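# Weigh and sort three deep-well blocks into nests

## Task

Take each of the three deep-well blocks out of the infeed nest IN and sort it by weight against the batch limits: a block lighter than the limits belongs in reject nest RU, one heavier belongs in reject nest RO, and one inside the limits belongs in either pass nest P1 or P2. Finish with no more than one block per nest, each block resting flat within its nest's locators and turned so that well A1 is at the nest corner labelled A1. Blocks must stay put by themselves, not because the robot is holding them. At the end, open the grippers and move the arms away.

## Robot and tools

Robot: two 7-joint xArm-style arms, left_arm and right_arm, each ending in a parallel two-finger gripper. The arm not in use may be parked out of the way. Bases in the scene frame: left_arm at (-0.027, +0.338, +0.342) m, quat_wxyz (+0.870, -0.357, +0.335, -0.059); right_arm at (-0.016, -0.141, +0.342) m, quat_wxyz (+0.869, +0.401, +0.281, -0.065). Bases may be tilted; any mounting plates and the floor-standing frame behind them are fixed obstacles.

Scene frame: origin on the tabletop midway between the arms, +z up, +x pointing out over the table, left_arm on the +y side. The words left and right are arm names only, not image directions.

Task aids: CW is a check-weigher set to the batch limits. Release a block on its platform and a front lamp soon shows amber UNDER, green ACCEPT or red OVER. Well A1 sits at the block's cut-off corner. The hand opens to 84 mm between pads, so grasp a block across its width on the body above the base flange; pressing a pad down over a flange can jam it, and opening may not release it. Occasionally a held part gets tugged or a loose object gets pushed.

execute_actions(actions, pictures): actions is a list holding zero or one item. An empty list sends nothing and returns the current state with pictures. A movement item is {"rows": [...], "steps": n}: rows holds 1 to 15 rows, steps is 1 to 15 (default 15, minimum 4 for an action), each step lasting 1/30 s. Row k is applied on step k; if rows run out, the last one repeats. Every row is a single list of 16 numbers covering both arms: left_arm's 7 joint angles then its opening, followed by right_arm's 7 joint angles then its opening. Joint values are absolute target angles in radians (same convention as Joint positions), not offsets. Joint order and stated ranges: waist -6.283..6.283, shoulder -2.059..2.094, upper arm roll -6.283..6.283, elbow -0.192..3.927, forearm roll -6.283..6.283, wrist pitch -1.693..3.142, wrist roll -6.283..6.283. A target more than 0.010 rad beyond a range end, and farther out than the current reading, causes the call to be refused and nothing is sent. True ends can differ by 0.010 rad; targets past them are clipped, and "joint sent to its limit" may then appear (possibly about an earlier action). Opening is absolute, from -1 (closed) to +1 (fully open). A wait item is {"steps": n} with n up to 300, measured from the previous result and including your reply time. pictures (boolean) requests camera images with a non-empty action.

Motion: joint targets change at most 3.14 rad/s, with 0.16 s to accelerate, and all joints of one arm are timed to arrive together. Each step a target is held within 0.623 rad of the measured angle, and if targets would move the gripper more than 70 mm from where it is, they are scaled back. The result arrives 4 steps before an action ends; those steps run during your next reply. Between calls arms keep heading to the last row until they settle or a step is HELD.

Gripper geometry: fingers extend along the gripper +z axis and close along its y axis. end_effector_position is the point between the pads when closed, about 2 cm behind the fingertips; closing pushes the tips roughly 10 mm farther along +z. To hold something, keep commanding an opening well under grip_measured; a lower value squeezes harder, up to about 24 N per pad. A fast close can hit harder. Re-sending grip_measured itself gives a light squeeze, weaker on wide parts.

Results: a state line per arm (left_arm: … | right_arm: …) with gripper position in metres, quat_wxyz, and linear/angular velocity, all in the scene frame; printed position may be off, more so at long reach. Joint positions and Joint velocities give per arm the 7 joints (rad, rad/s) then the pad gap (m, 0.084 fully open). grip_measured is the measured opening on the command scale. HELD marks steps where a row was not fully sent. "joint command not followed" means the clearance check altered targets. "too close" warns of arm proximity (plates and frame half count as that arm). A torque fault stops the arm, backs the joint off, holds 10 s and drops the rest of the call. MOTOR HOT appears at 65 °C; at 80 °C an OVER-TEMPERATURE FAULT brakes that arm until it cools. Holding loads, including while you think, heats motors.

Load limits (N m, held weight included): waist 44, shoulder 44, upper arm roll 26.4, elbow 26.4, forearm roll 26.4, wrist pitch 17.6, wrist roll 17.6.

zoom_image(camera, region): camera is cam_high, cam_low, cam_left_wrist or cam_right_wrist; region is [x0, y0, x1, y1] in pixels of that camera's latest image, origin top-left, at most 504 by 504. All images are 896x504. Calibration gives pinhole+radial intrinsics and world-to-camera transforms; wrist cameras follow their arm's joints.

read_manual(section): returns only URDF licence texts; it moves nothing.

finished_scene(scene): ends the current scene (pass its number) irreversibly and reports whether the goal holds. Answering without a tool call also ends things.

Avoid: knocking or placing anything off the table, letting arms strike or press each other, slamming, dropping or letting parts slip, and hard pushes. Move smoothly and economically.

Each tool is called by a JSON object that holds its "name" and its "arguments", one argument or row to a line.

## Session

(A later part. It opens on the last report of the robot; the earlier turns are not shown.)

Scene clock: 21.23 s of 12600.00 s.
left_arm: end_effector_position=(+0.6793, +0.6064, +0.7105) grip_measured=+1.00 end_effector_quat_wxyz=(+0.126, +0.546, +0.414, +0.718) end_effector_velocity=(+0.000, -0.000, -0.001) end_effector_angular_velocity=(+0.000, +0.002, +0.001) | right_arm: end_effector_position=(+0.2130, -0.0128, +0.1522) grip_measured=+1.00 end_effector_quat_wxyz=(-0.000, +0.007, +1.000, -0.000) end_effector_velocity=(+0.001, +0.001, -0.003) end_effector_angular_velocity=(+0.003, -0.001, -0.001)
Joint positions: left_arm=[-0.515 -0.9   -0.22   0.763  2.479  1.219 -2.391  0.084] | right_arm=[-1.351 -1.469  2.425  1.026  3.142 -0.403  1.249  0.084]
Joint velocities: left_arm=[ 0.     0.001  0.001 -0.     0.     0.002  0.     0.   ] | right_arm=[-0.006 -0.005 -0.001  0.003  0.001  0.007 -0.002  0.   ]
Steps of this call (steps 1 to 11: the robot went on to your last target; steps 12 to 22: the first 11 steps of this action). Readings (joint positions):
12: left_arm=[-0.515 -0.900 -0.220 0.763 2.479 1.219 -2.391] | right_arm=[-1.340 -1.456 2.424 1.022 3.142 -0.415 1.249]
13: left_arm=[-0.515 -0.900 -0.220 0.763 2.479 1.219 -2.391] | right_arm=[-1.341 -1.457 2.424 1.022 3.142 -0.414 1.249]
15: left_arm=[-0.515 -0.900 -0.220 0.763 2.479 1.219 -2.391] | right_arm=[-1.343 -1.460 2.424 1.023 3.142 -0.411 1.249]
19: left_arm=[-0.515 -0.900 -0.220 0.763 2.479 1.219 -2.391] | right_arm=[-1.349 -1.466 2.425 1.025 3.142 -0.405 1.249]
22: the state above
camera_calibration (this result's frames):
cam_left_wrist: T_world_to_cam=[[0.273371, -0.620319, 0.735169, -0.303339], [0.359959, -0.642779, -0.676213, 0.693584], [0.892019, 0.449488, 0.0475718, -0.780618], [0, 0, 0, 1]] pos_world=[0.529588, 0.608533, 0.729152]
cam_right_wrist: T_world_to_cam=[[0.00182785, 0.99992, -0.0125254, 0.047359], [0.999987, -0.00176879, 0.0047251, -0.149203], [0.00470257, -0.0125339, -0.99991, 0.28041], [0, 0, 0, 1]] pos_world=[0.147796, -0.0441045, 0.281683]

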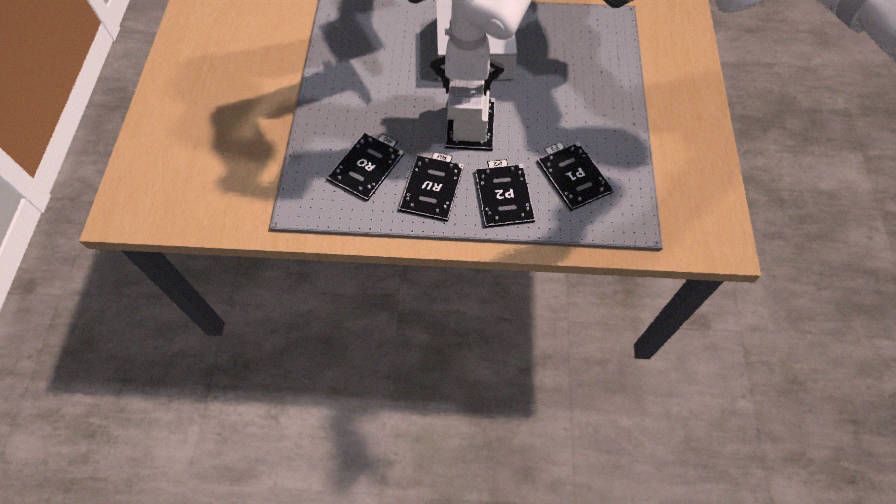

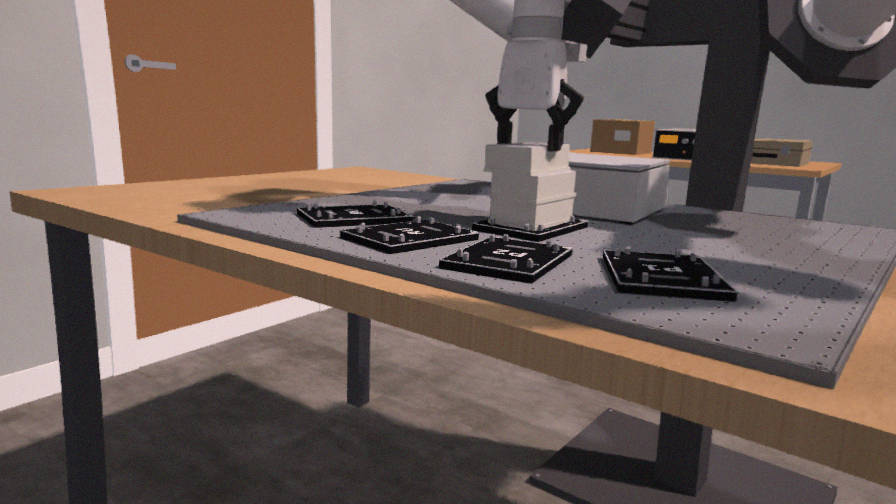

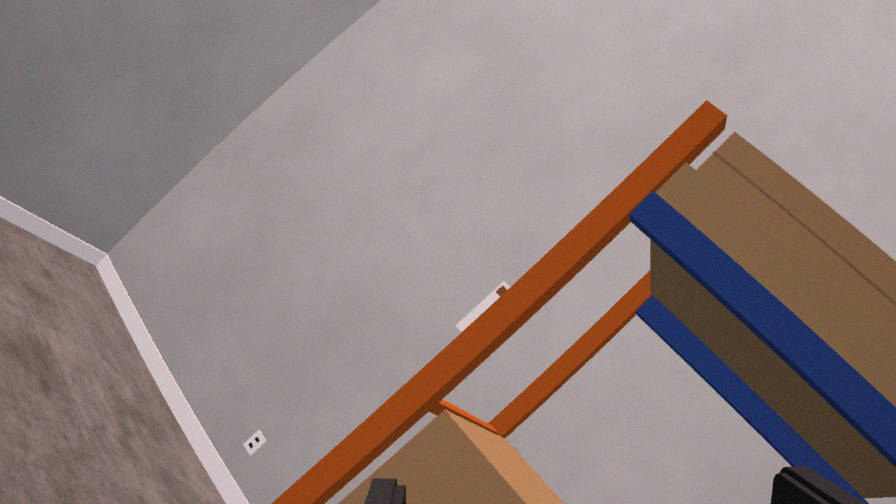

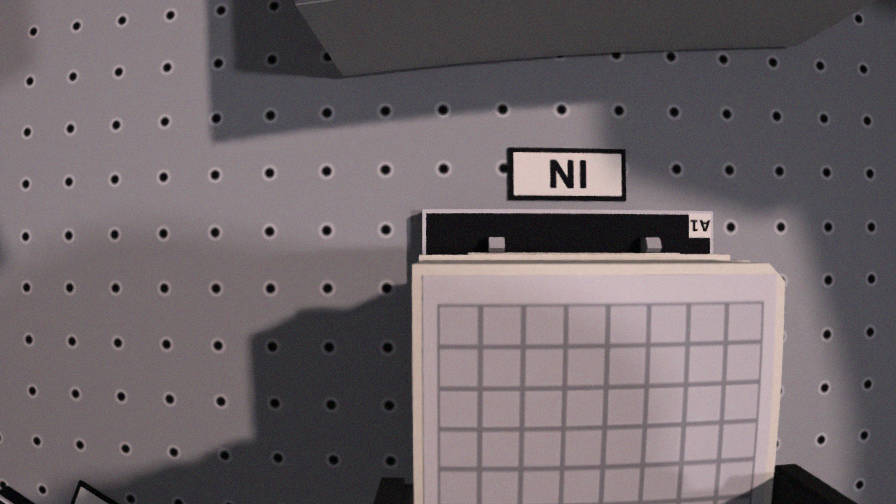

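{"name": "execute_actions", "arguments": {
  "actions": [
    {"rows":[[-0.515,-0.9,-0.22,0.763,2.479,1.219,-2.391,1,-1.3566,-1.4752,2.4253,1.0287,3.1416,-0.3967,1.2486,1],[-0.515,-0.9,-0.22,0.763,2.479,1.219,-2.391,1,-1.3623,-1.4817,2.4258,1.0312,3.1416,-0.3905,1.2486,1],[-0.515,-0.9,-0.22,0.763,2.479,1.219,-2.391,1,-1.368,-1.4883,2.4263,1.0338,3.1416,-0.3844,1.2486,1],[-0.515,-0.9,-0.22,0.763,2.479,1.219,-2.391,1,-1.3738,-1.4949,2.4268,1.0364,3.1416,-0.3783,1.2486,1],[-0.515,-0.9,-0.22,0.763,2.479,1.219,-2.391,1,-1.3796,-1.5015,2.4272,1.0392,3.1416,-0.3723,1.2486,1],[-0.515,-0.9,-0.22,0.763,2.479,1.219,-2.391,1,-1.3854,-1.5081,2.4276,1.042,3.1416,-0.3663,1.2486,1],[-0.515,-0.9,-0.22,0.763,2.479,1.219,-2.391,1,-1.3912,-1.5148,2.428,1.0449,3.1416,-0.3604,1.2486,1],[-0.515,-0.9,-0.22,0.763,2.479,1.219,-2.391,1,-1.397,-1.5214,2.4284,1.0478,3.1416,-0.3545,1.2486,1]],"steps":15}
  ]
}}

{"name": "execute_actions", "arguments": {
  "actions": [
    {"rows":[[-0.515,-0.9,-0.22,0.763,2.479,1.219,-2.391,1,-1.397,-1.5214,2.4284,1.0478,3.1416,-0.3545,1.2486,-1]],"steps":12}
  ],
  "pictures": true
}}

{"name": "execute_actions", "arguments": {
  "actions": [
    {"rows":[[-0.515,-0.9,-0.22,0.763,2.479,1.219,-2.391,1,-1.3401,-1.4562,2.4236,1.0218,3.1416,-0.4149,1.2486,-1],[-0.515,-0.9,-0.22,0.763,2.479,1.219,-2.391,1,-1.3401,-1.4562,2.4236,1.0218,3.1416,-0.4149,1.2486,-1],[-0.515,-0.9,-0.22,0.763,2.479,1.219,-2.391,1,-1.3401,-1.4562,2.4236,1.0218,3.1416,-0.4149,1.2486,-1],[-0.515,-0.9,-0.22,0.763,2.479,1.219,-2.391,1,-1.3401,-1.4562,2.4236,1.0218,3.1416,-0.4149,1.2486,-1],[-0.515,-0.9,-0.22,0.763,2.479,1.219,-2.391,1,-1.25,-1.385,2.44,1.067,3.1416,-0.573,1.276,-1]],"steps":15}
  ]
}}

{"name": "execute_actions", "arguments": {
  "actions": [
    {"rows":[[-0.515,-0.9,-0.22,0.763,2.479,1.219,-2.391,1,-1.0178,-1.6291,2.9456,1.1849,3.1416,-0.5658,1.8776,-1]],"steps":15}
  ]
}}

{"name": "execute_actions", "arguments": {
  "actions": [
    {"steps":15}
  ],
  "pictures": true
}}

Scene clock: 22.20 s of 12600.00 s.
left_arm: end_effector_position=(+0.6793, +0.6064, +0.7105) grip_measured=+1.00 end_effector_quat_wxyz=(+0.126, +0.546, +0.414, +0.718) end_effector_velocity=(+0.000, +0.001, -0.000) end_effector_angular_velocity=(-0.001, +0.001, +0.001) | right_arm: end_effector_position=(+0.2127, -0.0131, +0.1276) grip_measured=+1.00 end_effector_quat_wxyz=(-0.001, +0.007, +1.000, -0.001) end_effector_velocity=(-0.001, -0.004, -0.023) end_effector_angular_velocity=(-0.007, +0.002, +0.001)
Joint positions: left_arm=[-0.515 -0.9   -0.22   0.763  2.479  1.219 -2.391  0.084] | right_arm=[-1.396 -1.52   2.428  1.047  3.142 -0.356  1.249  0.084]
Joint velocities: left_arm=[-0.     0.     0.001  0.001  0.     0.     0.     0.   ] | right_arm=[-0.041 -0.048  0.001  0.015 -0.001  0.041 -0.001  0.   ]
Steps of this call (steps 1 to 4: the last 4 steps of your previous action; steps 5 to 15: the robot went on to your last target; steps 16 to 18: nothing new was sent; steps 19 to 29: the first 11 steps of this action). Readings (joint positions):
19: left_arm=[-0.515 -0.900 -0.220 0.763 2.479 1.219 -2.391] | right_arm=[-1.351 -1.469 2.425 1.026 3.142 -0.402 1.249]
20: left_arm=[-0.515 -0.900 -0.220 0.763 2.479 1.219 -2.391] | right_arm=[-1.353 -1.471 2.425 1.027 3.142 -0.400 1.249]
22: left_arm=[-0.515 -0.900 -0.220 0.763 2.479 1.219 -2.391] | right_arm=[-1.361 -1.480 2.426 1.031 3.142 -0.391 1.249]
26: left_arm=[-0.515 -0.900 -0.220 0.763 2.479 1.219 -2.391] | right_arm=[-1.384 -1.507 2.428 1.041 3.142 -0.368 1.249]
29: the state above

Scene clock: 22.60 s of 12600.00 s.
left_arm: end_effector_position=(+0.6793, +0.6064, +0.7105) grip_measured=+1.00 end_effector_quat_wxyz=(+0.126, +0.546, +0.414, +0.718) end_effector_velocity=(-0.000, -0.001, +0.001) end_effector_angular_velocity=(+0.000, -0.001, -0.002) | right_arm: end_effector_position=(+0.2130, -0.0124, +0.1274) grip_measured=+0.97 end_effector_quat_wxyz=(-0.000, +0.007, +1.000, +0.000) end_effector_velocity=(-0.000, -0.000, -0.001) end_effector_angular_velocity=(-0.000, +0.001, -0.001)
Joint positions: left_arm=[-0.515 -0.9   -0.22   0.763  2.479  1.219 -2.391  0.084] | right_arm=[-1.397 -1.521  2.428  1.048  3.142 -0.355  1.249  0.083]
Joint velocities: left_arm=[-0.     0.001 -0.002  0.     0.    -0.001  0.     0.   ] | right_arm=[-0.002 -0.001 -0.     0.     0.001  0.001 -0.     0.   ]
Steps of this call (steps 1 to 4: the last 4 steps of your previous action; steps 5 to 12: the first 8 steps of this action). Readings (joint positions):
5: left_arm=[-0.515 -0.900 -0.220 0.763 2.479 1.219 -2.391] | right_arm=[-1.397 -1.521 2.428 1.048 3.142 -0.355 1.249]
6: left_arm=[-0.515 -0.900 -0.220 0.763 2.479 1.219 -2.391] | right_arm=[-1.396 -1.521 2.428 1.048 3.142 -0.355 1.249]
8: left_arm=[-0.515 -0.900 -0.220 0.763 2.479 1.219 -2.391] | right_arm=[-1.397 -1.521 2.428 1.048 3.142 -0.355 1.249]
12: the state above
camera_calibration (this result's frames):
cam_left_wrist: T_world_to_cam=[[0.273371, -0.620319, 0.735168, -0.303339], [0.359959, -0.642779, -0.676213, 0.693584], [0.892019, 0.449488, 0.0475719, -0.780618], [0, 0, 0, 1]] pos_world=[0.529588, 0.608533, 0.729152]
cam_right_wrist: T_world_to_cam=[[0.00179961, 0.999932, -0.0115225, 0.046533], [0.999986, -0.00174308, 0.00491435, -0.149165], [0.00489393, -0.0115312, -0.999922, 0.255563], [0, 0, 0, 1]] pos_world=[0.147829, -0.0438429, 0.256812]

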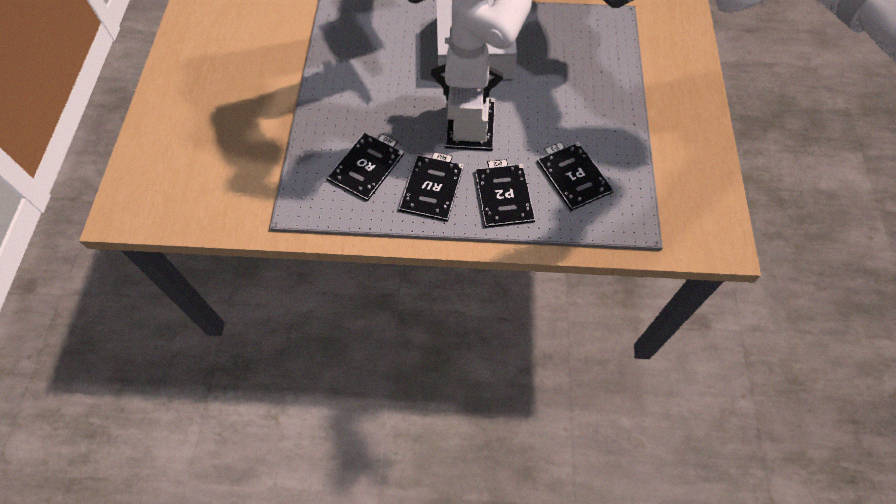

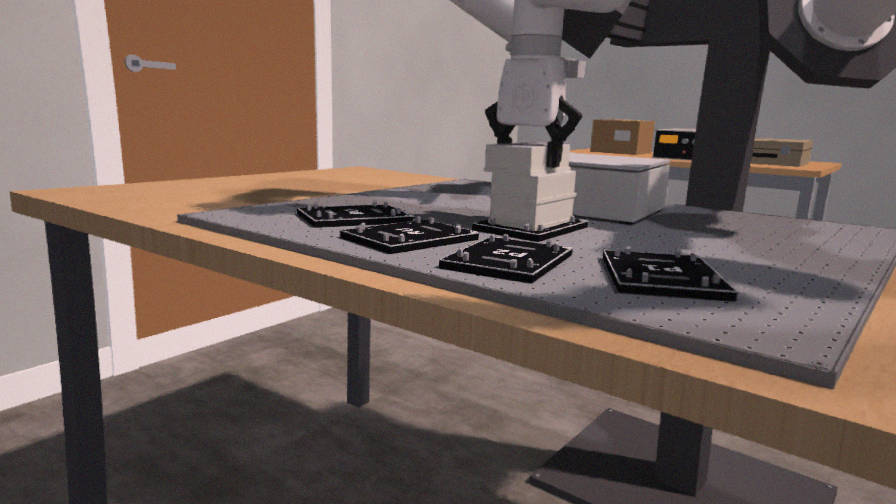

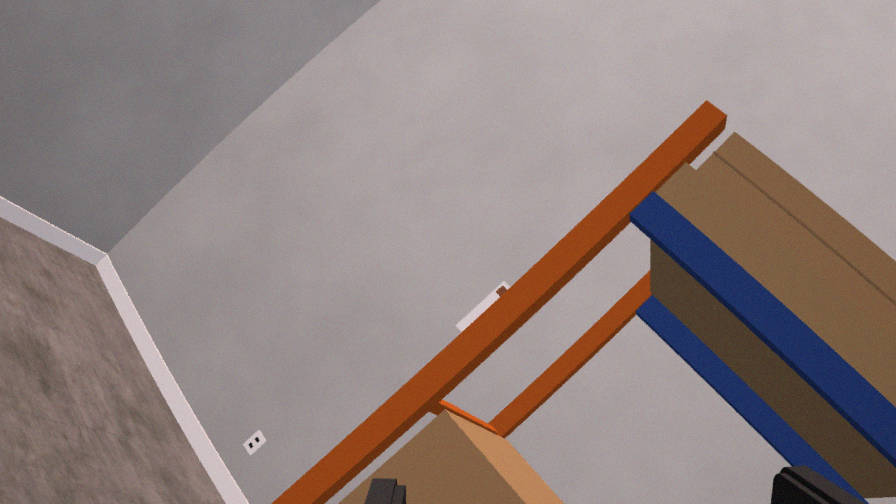

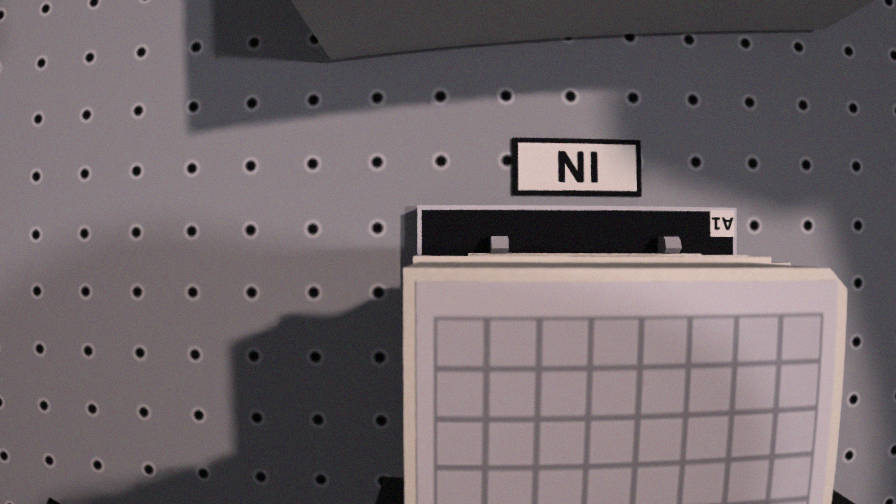

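Scene clock: 23.10 s of 12600.00 s.
left_arm: end_effector_position=(+0.6793, +0.6064, +0.7105) grip_measured=+1.00 end_effector_quat_wxyz=(+0.126, +0.546, +0.414, +0.718) end_effector_velocity=(+0.000, -0.001, +0.000) end_effector_angular_velocity=(+0.000, -0.001, -0.002) | right_arm: end_effector_position=(+0.2073, +0.0122, +0.2174) grip_measured=+0.97 end_effector_quat_wxyz=(+0.002, +0.001, +1.000, +0.007) end_effector_velocity=(-0.015, +0.049, +0.100) end_effector_angular_velocity=(+0.063, -0.018, +0.034)
Joint positions: left_arm=[-0.515 -0.9   -0.22   0.763  2.479  1.219 -2.391  0.084] | right_arm=[-1.249 -1.384  2.442  1.072  3.142 -0.564  1.274  0.083]
Joint velocities: left_arm=[-0.     0.002 -0.001  0.001 -0.    -0.    -0.     0.   ] | right_arm=[ 0.15   0.116  0.039  0.097  0.004 -0.215  0.039 -0.   ]
Steps of this call (steps 1 to 4: the last 4 steps of your previous action; steps 5 to 15: the first 11 steps of this action). Readings (joint positions):
5: left_arm=[-0.515 -0.900 -0.220 0.763 2.479 1.219 -2.391] | right_arm=[-1.396 -1.520 2.428 1.048 3.142 -0.356 1.249]
6: left_arm=[-0.515 -0.900 -0.220 0.763 2.479 1.219 -2.391] | right_arm=[-1.390 -1.513 2.428 1.043 3.142 -0.364 1.249]
8: left_arm=[-0.515 -0.900 -0.220 0.763 2.479 1.219 -2.391] | right_arm=[-1.357 -1.476 2.425 1.026 3.142 -0.399 1.249]
12: left_arm=[-0.515 -0.900 -0.220 0.763 2.479 1.219 -2.391] | right_arm=[-1.298 -1.423 2.432 1.042 3.141 -0.494 1.262]
15: the state above

Scene clock: 23.60 s of 12600.00 s.
left_arm: end_effector_position=(+0.6793, +0.6064, +0.7105) grip_measured=+1.00 end_effector_quat_wxyz=(+0.126, +0.546, +0.414, +0.718) end_effector_velocity=(-0.000, -0.000, +0.000) end_effector_angular_velocity=(+0.000, -0.001, +0.001) | right_arm: end_effector_position=(+0.0617, +0.0432, +0.2056) grip_measured=+0.97 end_effector_quat_wxyz=(+0.005, -0.005, +1.000, +0.009) end_effector_velocity=(-0.518, -0.009, -0.077) end_effector_angular_velocity=(-0.041, +0.051, +0.006)
Joint positions: left_arm=[-0.515 -0.9   -0.22   0.763  2.479  1.219 -2.391  0.084] | right_arm=[-1.098 -1.547  2.773  1.145  3.142 -0.568  1.671  0.083]
Joint velocities: left_arm=[-0.     0.    -0.001 -0.     0.     0.002  0.     0.   ] | right_arm=[ 0.523 -0.531  1.128  0.261  0.005  0.012  1.317 -0.   ]
Steps of this call (steps 1 to 4: the last 4 steps of your previous action; steps 5 to 15: the first 11 steps of this action). Readings (joint positions):
5: left_arm=[-0.515 -0.900 -0.220 0.763 2.479 1.219 -2.391] | right_arm=[-1.251 -1.387 2.440 1.065 3.141 -0.572 1.277]
6: left_arm=[-0.515 -0.900 -0.220 0.763 2.479 1.219 -2.391] | right_arm=[-1.249 -1.391 2.445 1.067 3.141 -0.572 1.288]
8: left_arm=[-0.515 -0.900 -0.220 0.763 2.479 1.219 -2.391] | right_arm=[-1.225 -1.419 2.495 1.080 3.140 -0.571 1.359]
12: left_arm=[-0.515 -0.900 -0.220 0.763 2.479 1.219 -2.391] | right_arm=[-1.150 -1.494 2.661 1.119 3.142 -0.569 1.538]
15: the state above

Scene clock: 24.10 s of 12600.00 s.
left_arm: end_effector_position=(+0.6793, +0.6064, +0.7105) grip_measured=+1.00 end_effector_quat_wxyz=(+0.126, +0.546, +0.414, +0.718) end_effector_velocity=(-0.000, -0.000, +0.000) end_effector_angular_velocity=(-0.000, -0.000, -0.001) | right_arm: end_effector_position=(-0.0154, +0.0315, +0.1907) grip_measured=+0.97 end_effector_quat_wxyz=(-0.000, +0.001, +1.000, +0.000) end_effector_velocity=(-0.009, -0.004, -0.001) end_effector_angular_velocity=(-0.005, +0.007, +0.014)
Joint positions: left_arm=[-0.515 -0.9   -0.22   0.763  2.479  1.219 -2.391  0.084] | right_arm=[-1.019 -1.628  2.943  1.185  3.141 -0.566  1.877  0.083]
Joint velocities: left_arm=[ 0.    -0.001 -0.    -0.     0.    -0.001 -0.     0.   ] | right_arm=[ 0.005 -0.005  0.02   0.     0.003  0.     0.002 -0.   ]
Kept back: nothing.
Steps of this call (steps 1 to 4: the last 4 steps of your previous action; steps 5 to 15: the robot went on to your last target). Readings (joint positions):
1: left_arm=[-0.515 -0.900 -0.220 0.763 2.479 1.219 -2.391] | right_arm=[-1.080 -1.565 2.811 1.153 3.142 -0.567 1.715]
2: left_arm=[-0.515 -0.900 -0.220 0.763 2.479 1.219 -2.391] | right_arm=[-1.063 -1.582 2.848 1.162 3.142 -0.567 1.759]
4: left_arm=[-0.515 -0.900 -0.220 0.763 2.479 1.219 -2.391] | right_arm=[-1.033 -1.613 2.914 1.176 3.142 -0.566 1.834]
8: left_arm=[-0.515 -0.900 -0.220 0.763 2.479 1.219 -2.391] | right_arm=[-1.018 -1.630 2.945 1.183 3.142 -0.566 1.875]
15: the state above
camera_calibration (this result's frames):
cam_left_wrist: T_world_to_cam=[[0.273371, -0.620319, 0.735169, -0.303339], [0.359959, -0.64278, -0.676213, 0.693584], [0.892019, 0.449488, 0.047572, -0.780618], [0, 0, 0, 1]] pos_world=[0.529588, 0.608533, 0.729152]
cam_right_wrist: T_world_to_cam=[[-0.00931045, 0.999892, -0.0114011, 0.00354332], [0.999942, 0.00937089, 0.00525961, 0.0785802], [0.00536588, -0.0113515, -0.999921, 0.32045], [0, 0, 0, 1]] pos_world=[-0.0802622, -0.000641717, 0.320052]

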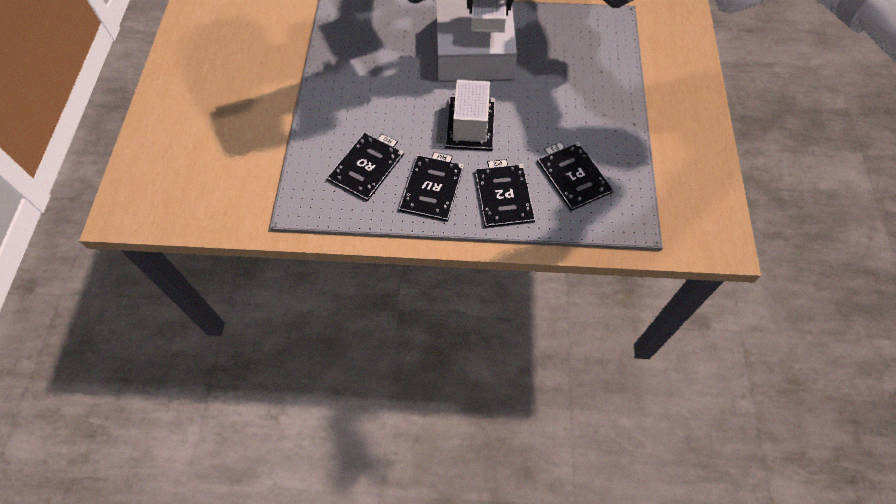

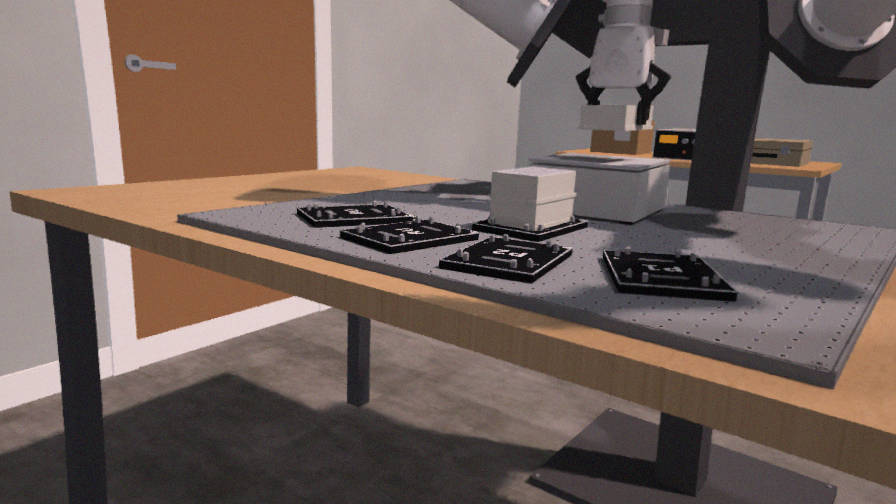

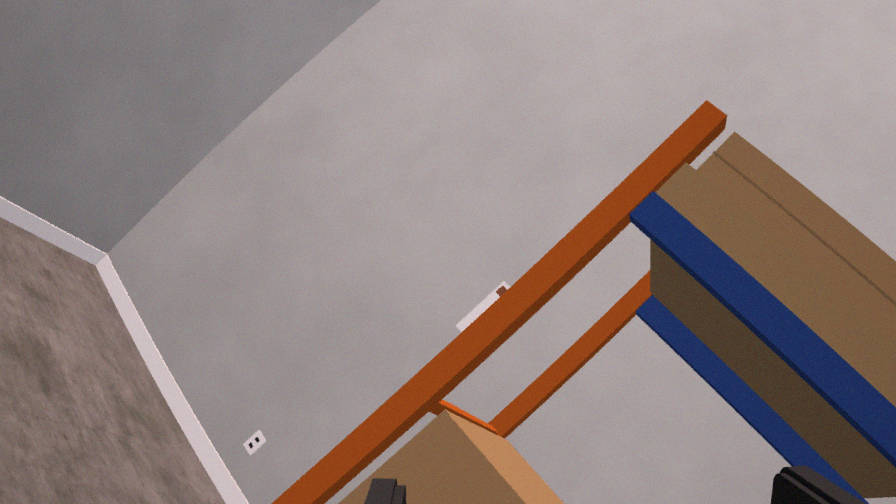

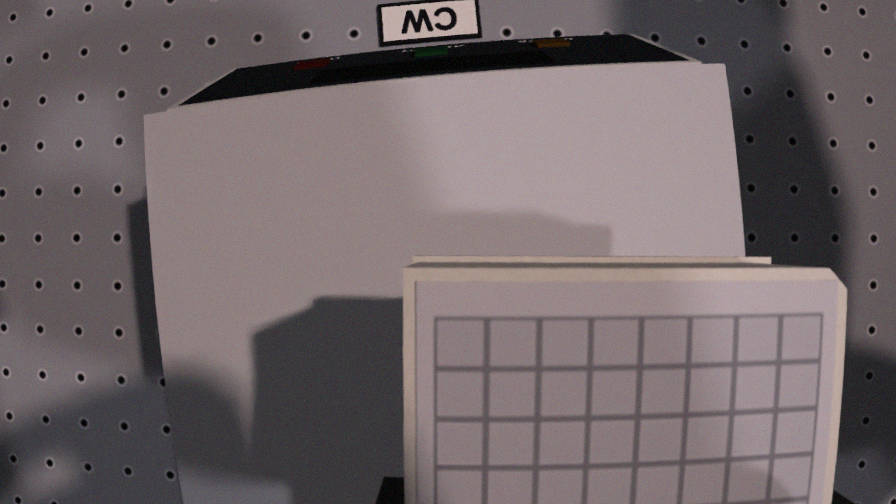

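{"name": "execute_actions", "arguments": {
  "actions": [
    {"rows":[[-0.515,-0.9,-0.22,0.763,2.479,1.219,-2.391,1,-1.029,-1.684,2.944,1.198,3.1416,-0.524,1.8776,-1],[-0.515,-0.9,-0.22,0.763,2.479,1.219,-2.391,1,-1.029,-1.684,2.944,1.198,3.1416,-0.524,1.8776,-1],[-0.515,-0.9,-0.22,0.763,2.479,1.219,-2.391,1,-1.0355,-1.716,2.9432,1.207,3.1416,-0.5,1.8776,-1],[-0.515,-0.9,-0.22,0.763,2.479,1.219,-2.391,1,-1.0355,-1.716,2.9432,1.207,3.1416,-0.5,1.8776,-1],[-0.515,-0.9,-0.22,0.763,2.479,1.219,-2.391,1,-1.0403,-1.74,2.9426,1.2137,3.1416,-0.482,1.8776,-1],[-0.515,-0.9,-0.22,0.763,2.479,1.219,-2.391,1,-1.0403,-1.74,2.9426,1.2137,3.1416,-0.482,1.8776,-1],[-0.515,-0.9,-0.22,0.763,2.479,1.219,-2.391,1,-1.0428,-1.752,2.9423,1.217,3.1416,-0.473,1.8776,-1],[-0.515,-0.9,-0.22,0.763,2.479,1.219,-2.391,1,-1.0428,-1.752,2.9423,1.217,3.1416,-0.473,1.8776,-1],[-0.515,-0.9,-0.22,0.763,2.479,1.219,-2.391,1,-1.0452,-1.764,2.942,1.2204,3.1416,-0.464,1.8776,-1]],"steps":15}
  ]
}}

{"name": "execute_actions", "arguments": {
  "actions": [
    {"rows":[[-0.515,-0.9,-0.22,0.763,2.479,1.219,-2.391,1,-1.0452,-1.764,2.942,1.2204,3.1416,-0.464,1.8776,1]],"steps":12}
  ]
}}

{"name": "execute_actions", "arguments": {
  "actions": [
    {"rows":[[-0.515,-0.9,-0.22,0.763,2.479,1.219,-2.391,1,-1.0428,-1.752,2.9423,1.217,3.1416,-0.473,1.8776,1],[-0.515,-0.9,-0.22,0.763,2.479,1.219,-2.391,1,-1.0428,-1.752,2.9423,1.217,3.1416,-0.473,1.8776,1],[-0.515,-0.9,-0.22,0.763,2.479,1.219,-2.391,1,-1.0403,-1.74,2.9426,1.2137,3.1416,-0.482,1.8776,1],[-0.515,-0.9,-0.22,0.763,2.479,1.219,-2.391,1,-1.0403,-1.74,2.9426,1.2137,3.1416,-0.482,1.8776,1],[-0.515,-0.9,-0.22,0.763,2.479,1.219,-2.391,1,-1.0379,-1.728,2.9429,1.2103,3.1416,-0.491,1.8776,1],[-0.515,-0.9,-0.22,0.763,2.479,1.219,-2.391,1,-1.0379,-1.728,2.9429,1.2103,3.1416,-0.491,1.8776,1],[-0.515,-0.9,-0.22,0.763,2.479,1.219,-2.391,1,-1.0355,-1.716,2.9432,1.207,3.1416,-0.5,1.8776,1]],"steps":15}
  ]
}}

{"name": "execute_actions", "arguments": {
  "actions": [
    {"steps":20}
  ],
  "pictures": true
}}

Scene clock: 25.43 s of 12600.00 s.
left_arm: end_effector_position=(+0.6793, +0.6064, +0.7105) grip_measured=+1.00 end_effector_quat_wxyz=(+0.126, +0.546, +0.414, +0.718) end_effector_velocity=(+0.000, +0.001, -0.001) end_effector_angular_velocity=(-0.000, +0.002, +0.003) | right_arm: end_effector_position=(-0.0162, +0.0305, +0.1370) grip_measured=+0.97 end_effector_quat_wxyz=(-0.000, +0.000, +1.000, -0.001) end_effector_velocity=(-0.004, +0.009, -0.043) end_effector_angular_velocity=(+0.026, +0.009, +0.002)
Joint positions: left_arm=[-0.515 -0.9   -0.22   0.763  2.479  1.219 -2.391  0.084] | right_arm=[-1.044 -1.76   2.942  1.218  3.142 -0.468  1.878  0.083]
Joint velocities: left_arm=[ 0.    -0.001  0.002 -0.001 -0.     0.001 -0.     0.   ] | right_arm=[-0.023 -0.111 -0.003  0.049 -0.001  0.092 -0.    -0.   ]
Steps of this call (steps 1 to 15: the robot went on to your last target; steps 16 to 29: nothing new was sent; steps 30 to 40: the first 11 steps of this action). Readings (joint positions):
30: left_arm=[-0.515 -0.900 -0.220 0.763 2.479 1.219 -2.391] | right_arm=[-1.018 -1.630 2.946 1.185 3.142 -0.565 1.878]
31: left_arm=[-0.515 -0.900 -0.220 0.763 2.479 1.219 -2.391] | right_arm=[-1.019 -1.637 2.945 1.188 3.142 -0.558 1.878]
33: left_arm=[-0.515 -0.900 -0.220 0.763 2.479 1.219 -2.391] | right_arm=[-1.027 -1.675 2.944 1.200 3.142 -0.528 1.878]
37: left_arm=[-0.515 -0.900 -0.220 0.763 2.479 1.219 -2.391] | right_arm=[-1.041 -1.741 2.943 1.210 3.142 -0.484 1.878]
40: the state above

Scene clock: 25.83 s of 12600.00 s.
left_arm: end_effector_position=(+0.6793, +0.6064, +0.7105) grip_measured=+1.00 end_effector_quat_wxyz=(+0.126, +0.546, +0.414, +0.718) end_effector_velocity=(-0.000, -0.000, +0.001) end_effector_angular_velocity=(+0.000, -0.001, +0.000) | right_arm: end_effector_position=(-0.0164, +0.0315, +0.1356) grip_measured=+1.00 end_effector_quat_wxyz=(-0.000, +0.000, +1.000, +0.000) end_effector_velocity=(+0.000, -0.001, -0.001) end_effector_angular_velocity=(-0.003, -0.000, +0.000)
Joint positions: left_arm=[-0.515 -0.9   -0.22   0.763  2.479  1.219 -2.391  0.084] | right_arm=[-1.045 -1.763  2.942  1.221  3.142 -0.464  1.878  0.084]
Joint velocities: left_arm=[ 0.    -0.001 -0.002 -0.     0.     0.     0.     0.   ] | right_arm=[-0.    -0.003  0.    -0.001  0.001  0.    -0.001  0.001]
Steps of this call (steps 1 to 4: the last 4 steps of your previous action; steps 5 to 12: the first 8 steps of this action). Readings (joint positions):
5: left_arm=[-0.515 -0.900 -0.220 0.763 2.479 1.219 -2.391] | right_arm=[-1.045 -1.763 2.942 1.221 3.142 -0.464 1.878]
6: left_arm=[-0.515 -0.900 -0.220 0.763 2.479 1.219 -2.391] | right_arm=[-1.045 -1.763 2.942 1.221 3.142 -0.464 1.878]
8: left_arm=[-0.515 -0.900 -0.220 0.763 2.479 1.219 -2.391] | right_arm=[-1.045 -1.763 2.942 1.221 3.142 -0.464 1.878]
12: the state above

Scene clock: 26.33 s of 12600.00 s.
left_arm: end_effector_position=(+0.6793, +0.6064, +0.7105) grip_measured=+1.00 end_effector_quat_wxyz=(+0.126, +0.546, +0.414, +0.718) end_effector_velocity=(+0.000, +0.001, +0.000) end_effector_angular_velocity=(-0.001, -0.000, +0.002) | right_arm: end_effector_position=(-0.0165, +0.0324, +0.1550) grip_measured=+1.00 end_effector_quat_wxyz=(-0.000, +0.000, +1.000, +0.001) end_effector_velocity=(+0.001, -0.002, +0.009) end_effector_angular_velocity=(-0.006, -0.002, -0.001)
Joint positions: left_arm=[-0.515 -0.9   -0.22   0.763  2.479  1.219 -2.391  0.084] | right_arm=[-1.035 -1.716  2.943  1.208  3.142 -0.499  1.878  0.084]
Joint velocities: left_arm=[ 0.    -0.001  0.001  0.001 -0.     0.    -0.     0.   ] | right_arm=[ 0.004  0.022 -0.    -0.01   0.002 -0.02  -0.001 -0.   ]
Steps of this call (steps 1 to 4: the last 4 steps of your previous action; steps 5 to 15: the first 11 steps of this action). Readings (joint positions):
5: left_arm=[-0.515 -0.900 -0.220 0.763 2.479 1.219 -2.391] | right_arm=[-1.045 -1.763 2.942 1.220 3.142 -0.465 1.878]
6: left_arm=[-0.515 -0.900 -0.220 0.763 2.479 1.219 -2.391] | right_arm=[-1.044 -1.760 2.942 1.219 3.142 -0.467 1.878]
8: left_arm=[-0.515 -0.900 -0.220 0.763 2.479 1.219 -2.391] | right_arm=[-1.042 -1.750 2.942 1.216 3.142 -0.475 1.878]
12: left_arm=[-0.515 -0.900 -0.220 0.763 2.479 1.219 -2.391] | right_arm=[-1.037 -1.726 2.943 1.210 3.142 -0.492 1.878]
15: the state above

Scene clock: 27.00 s of 12600.00 s.
left_arm: end_effector_position=(+0.6793, +0.6064, +0.7105) grip_measured=+1.00 end_effector_quat_wxyz=(+0.126, +0.546, +0.414, +0.718) end_effector_velocity=(+0.000, +0.000, +0.000) end_effector_angular_velocity=(-0.000, -0.000, +0.000) | right_arm: end_effector_position=(-0.0163, +0.0317, +0.1548) grip_measured=+1.00 end_effector_quat_wxyz=(-0.000, +0.000, +1.000, -0.000) end_effector_velocity=(-0.001, -0.000, +0.000) end_effector_angular_velocity=(+0.000, +0.001, +0.002)
Joint positions: left_arm=[-0.515 -0.9   -0.22   0.763  2.479  1.219 -2.391  0.084] | right_arm=[-1.036 -1.716  2.943  1.207  3.142 -0.5    1.878  0.084]
Joint velocities: left_arm=[-0.     0.     0.     0.001 -0.    -0.001  0.     0.   ] | right_arm=[-0.     0.001  0.001 -0.    -0.     0.    -0.002 -0.   ]
Kept back: nothing.
Steps of this call (steps 1 to 4: the last 4 steps of your previous action; steps 5 to 15: the robot went on to your last target; steps 16 to 20: nothing new was sent). Readings (joint positions):
1: left_arm=[-0.515 -0.900 -0.220 0.763 2.479 1.219 -2.391] | right_arm=[-1.035 -1.716 2.943 1.208 3.142 -0.500 1.878]
2: left_arm=[-0.515 -0.900 -0.220 0.763 2.479 1.219 -2.391] | right_arm=[-1.035 -1.716 2.943 1.207 3.142 -0.500 1.878]
4: left_arm=[-0.515 -0.900 -0.220 0.763 2.479 1.219 -2.391] | right_arm=[-1.036 -1.716 2.943 1.207 3.142 -0.500 1.878]
8: left_arm=[-0.515 -0.900 -0.220 0.763 2.479 1.219 -2.391] | right_arm=[-1.036 -1.716 2.943 1.207 3.142 -0.500 1.878]
20: the state above
All arms were judged still, so your last target was given up. Only a new action makes them travel on or press farther. Fingers that are still opening or closing keep moving.
camera_calibration (this result's frames):
cam_left_wrist: T_world_to_cam=[[0.273371, -0.620319, 0.735169, -0.303339], [0.359959, -0.642779, -0.676213, 0.693584], [0.892019, 0.449488, 0.0475721, -0.780618], [0, 0, 0, 1]] pos_world=[0.529588, 0.608533, 0.729152]
cam_right_wrist: T_world_to_cam=[[-0.0105847, 0.999866, -0.0124801, 0.00316057], [0.999929, 0.010651, 0.00525893, 0.0795896], [0.00539115, -0.0124236, -0.999908, 0.284668], [0, 0, 0, 1]] pos_world=[-0.0810852, -0.000471266, 0.284263]

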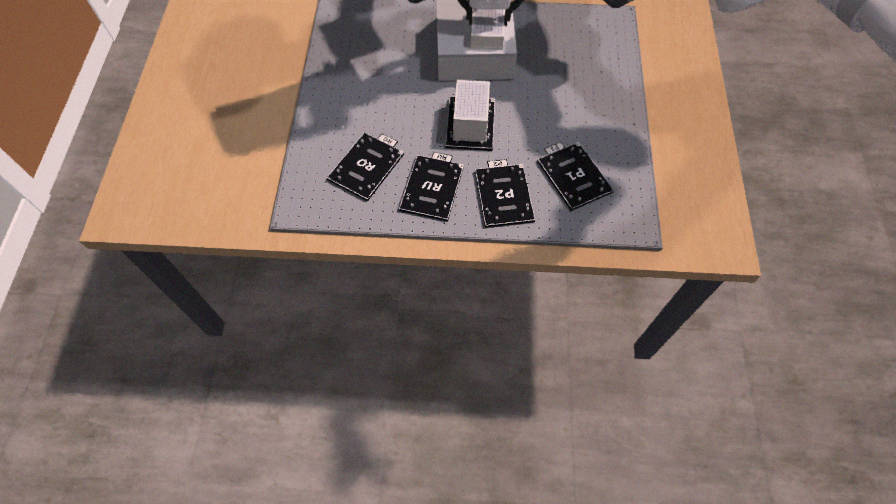

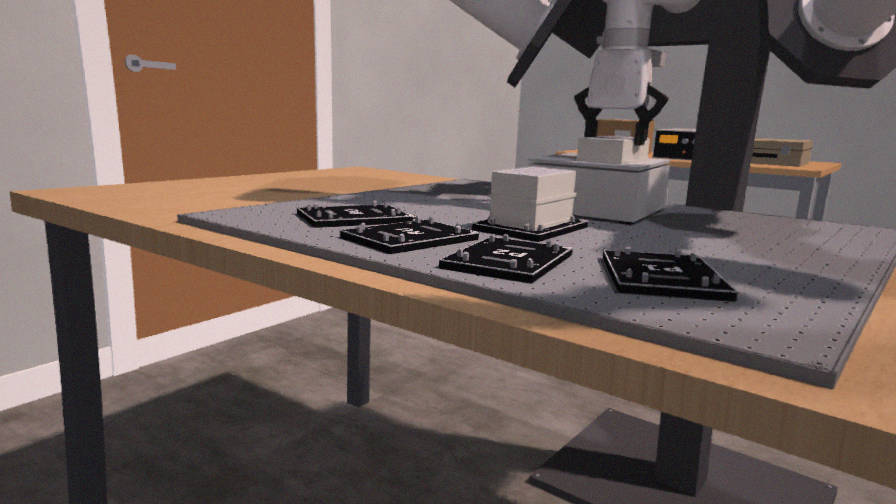

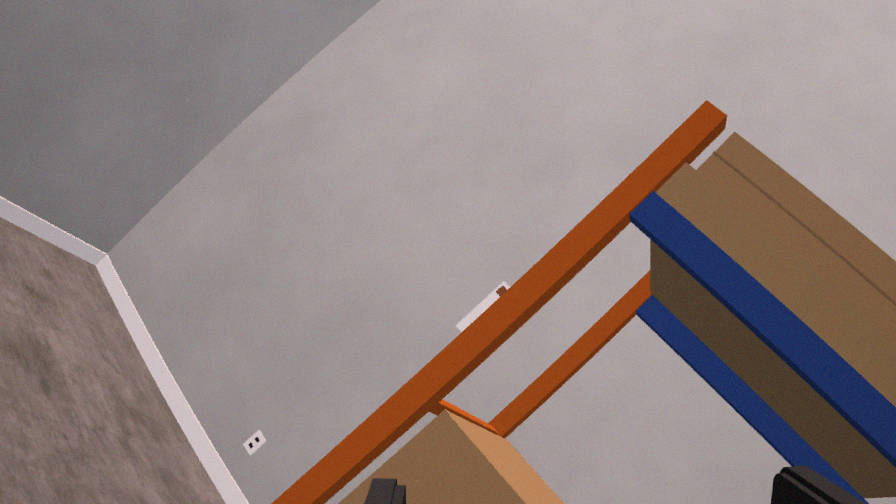

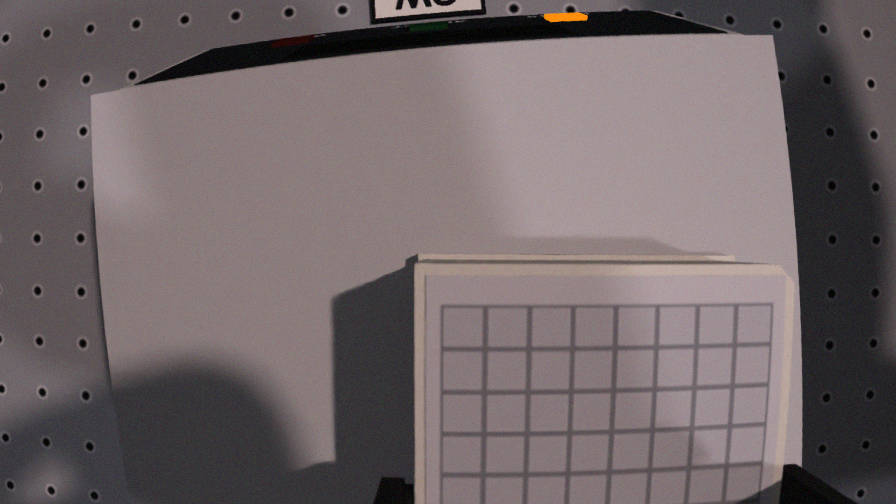

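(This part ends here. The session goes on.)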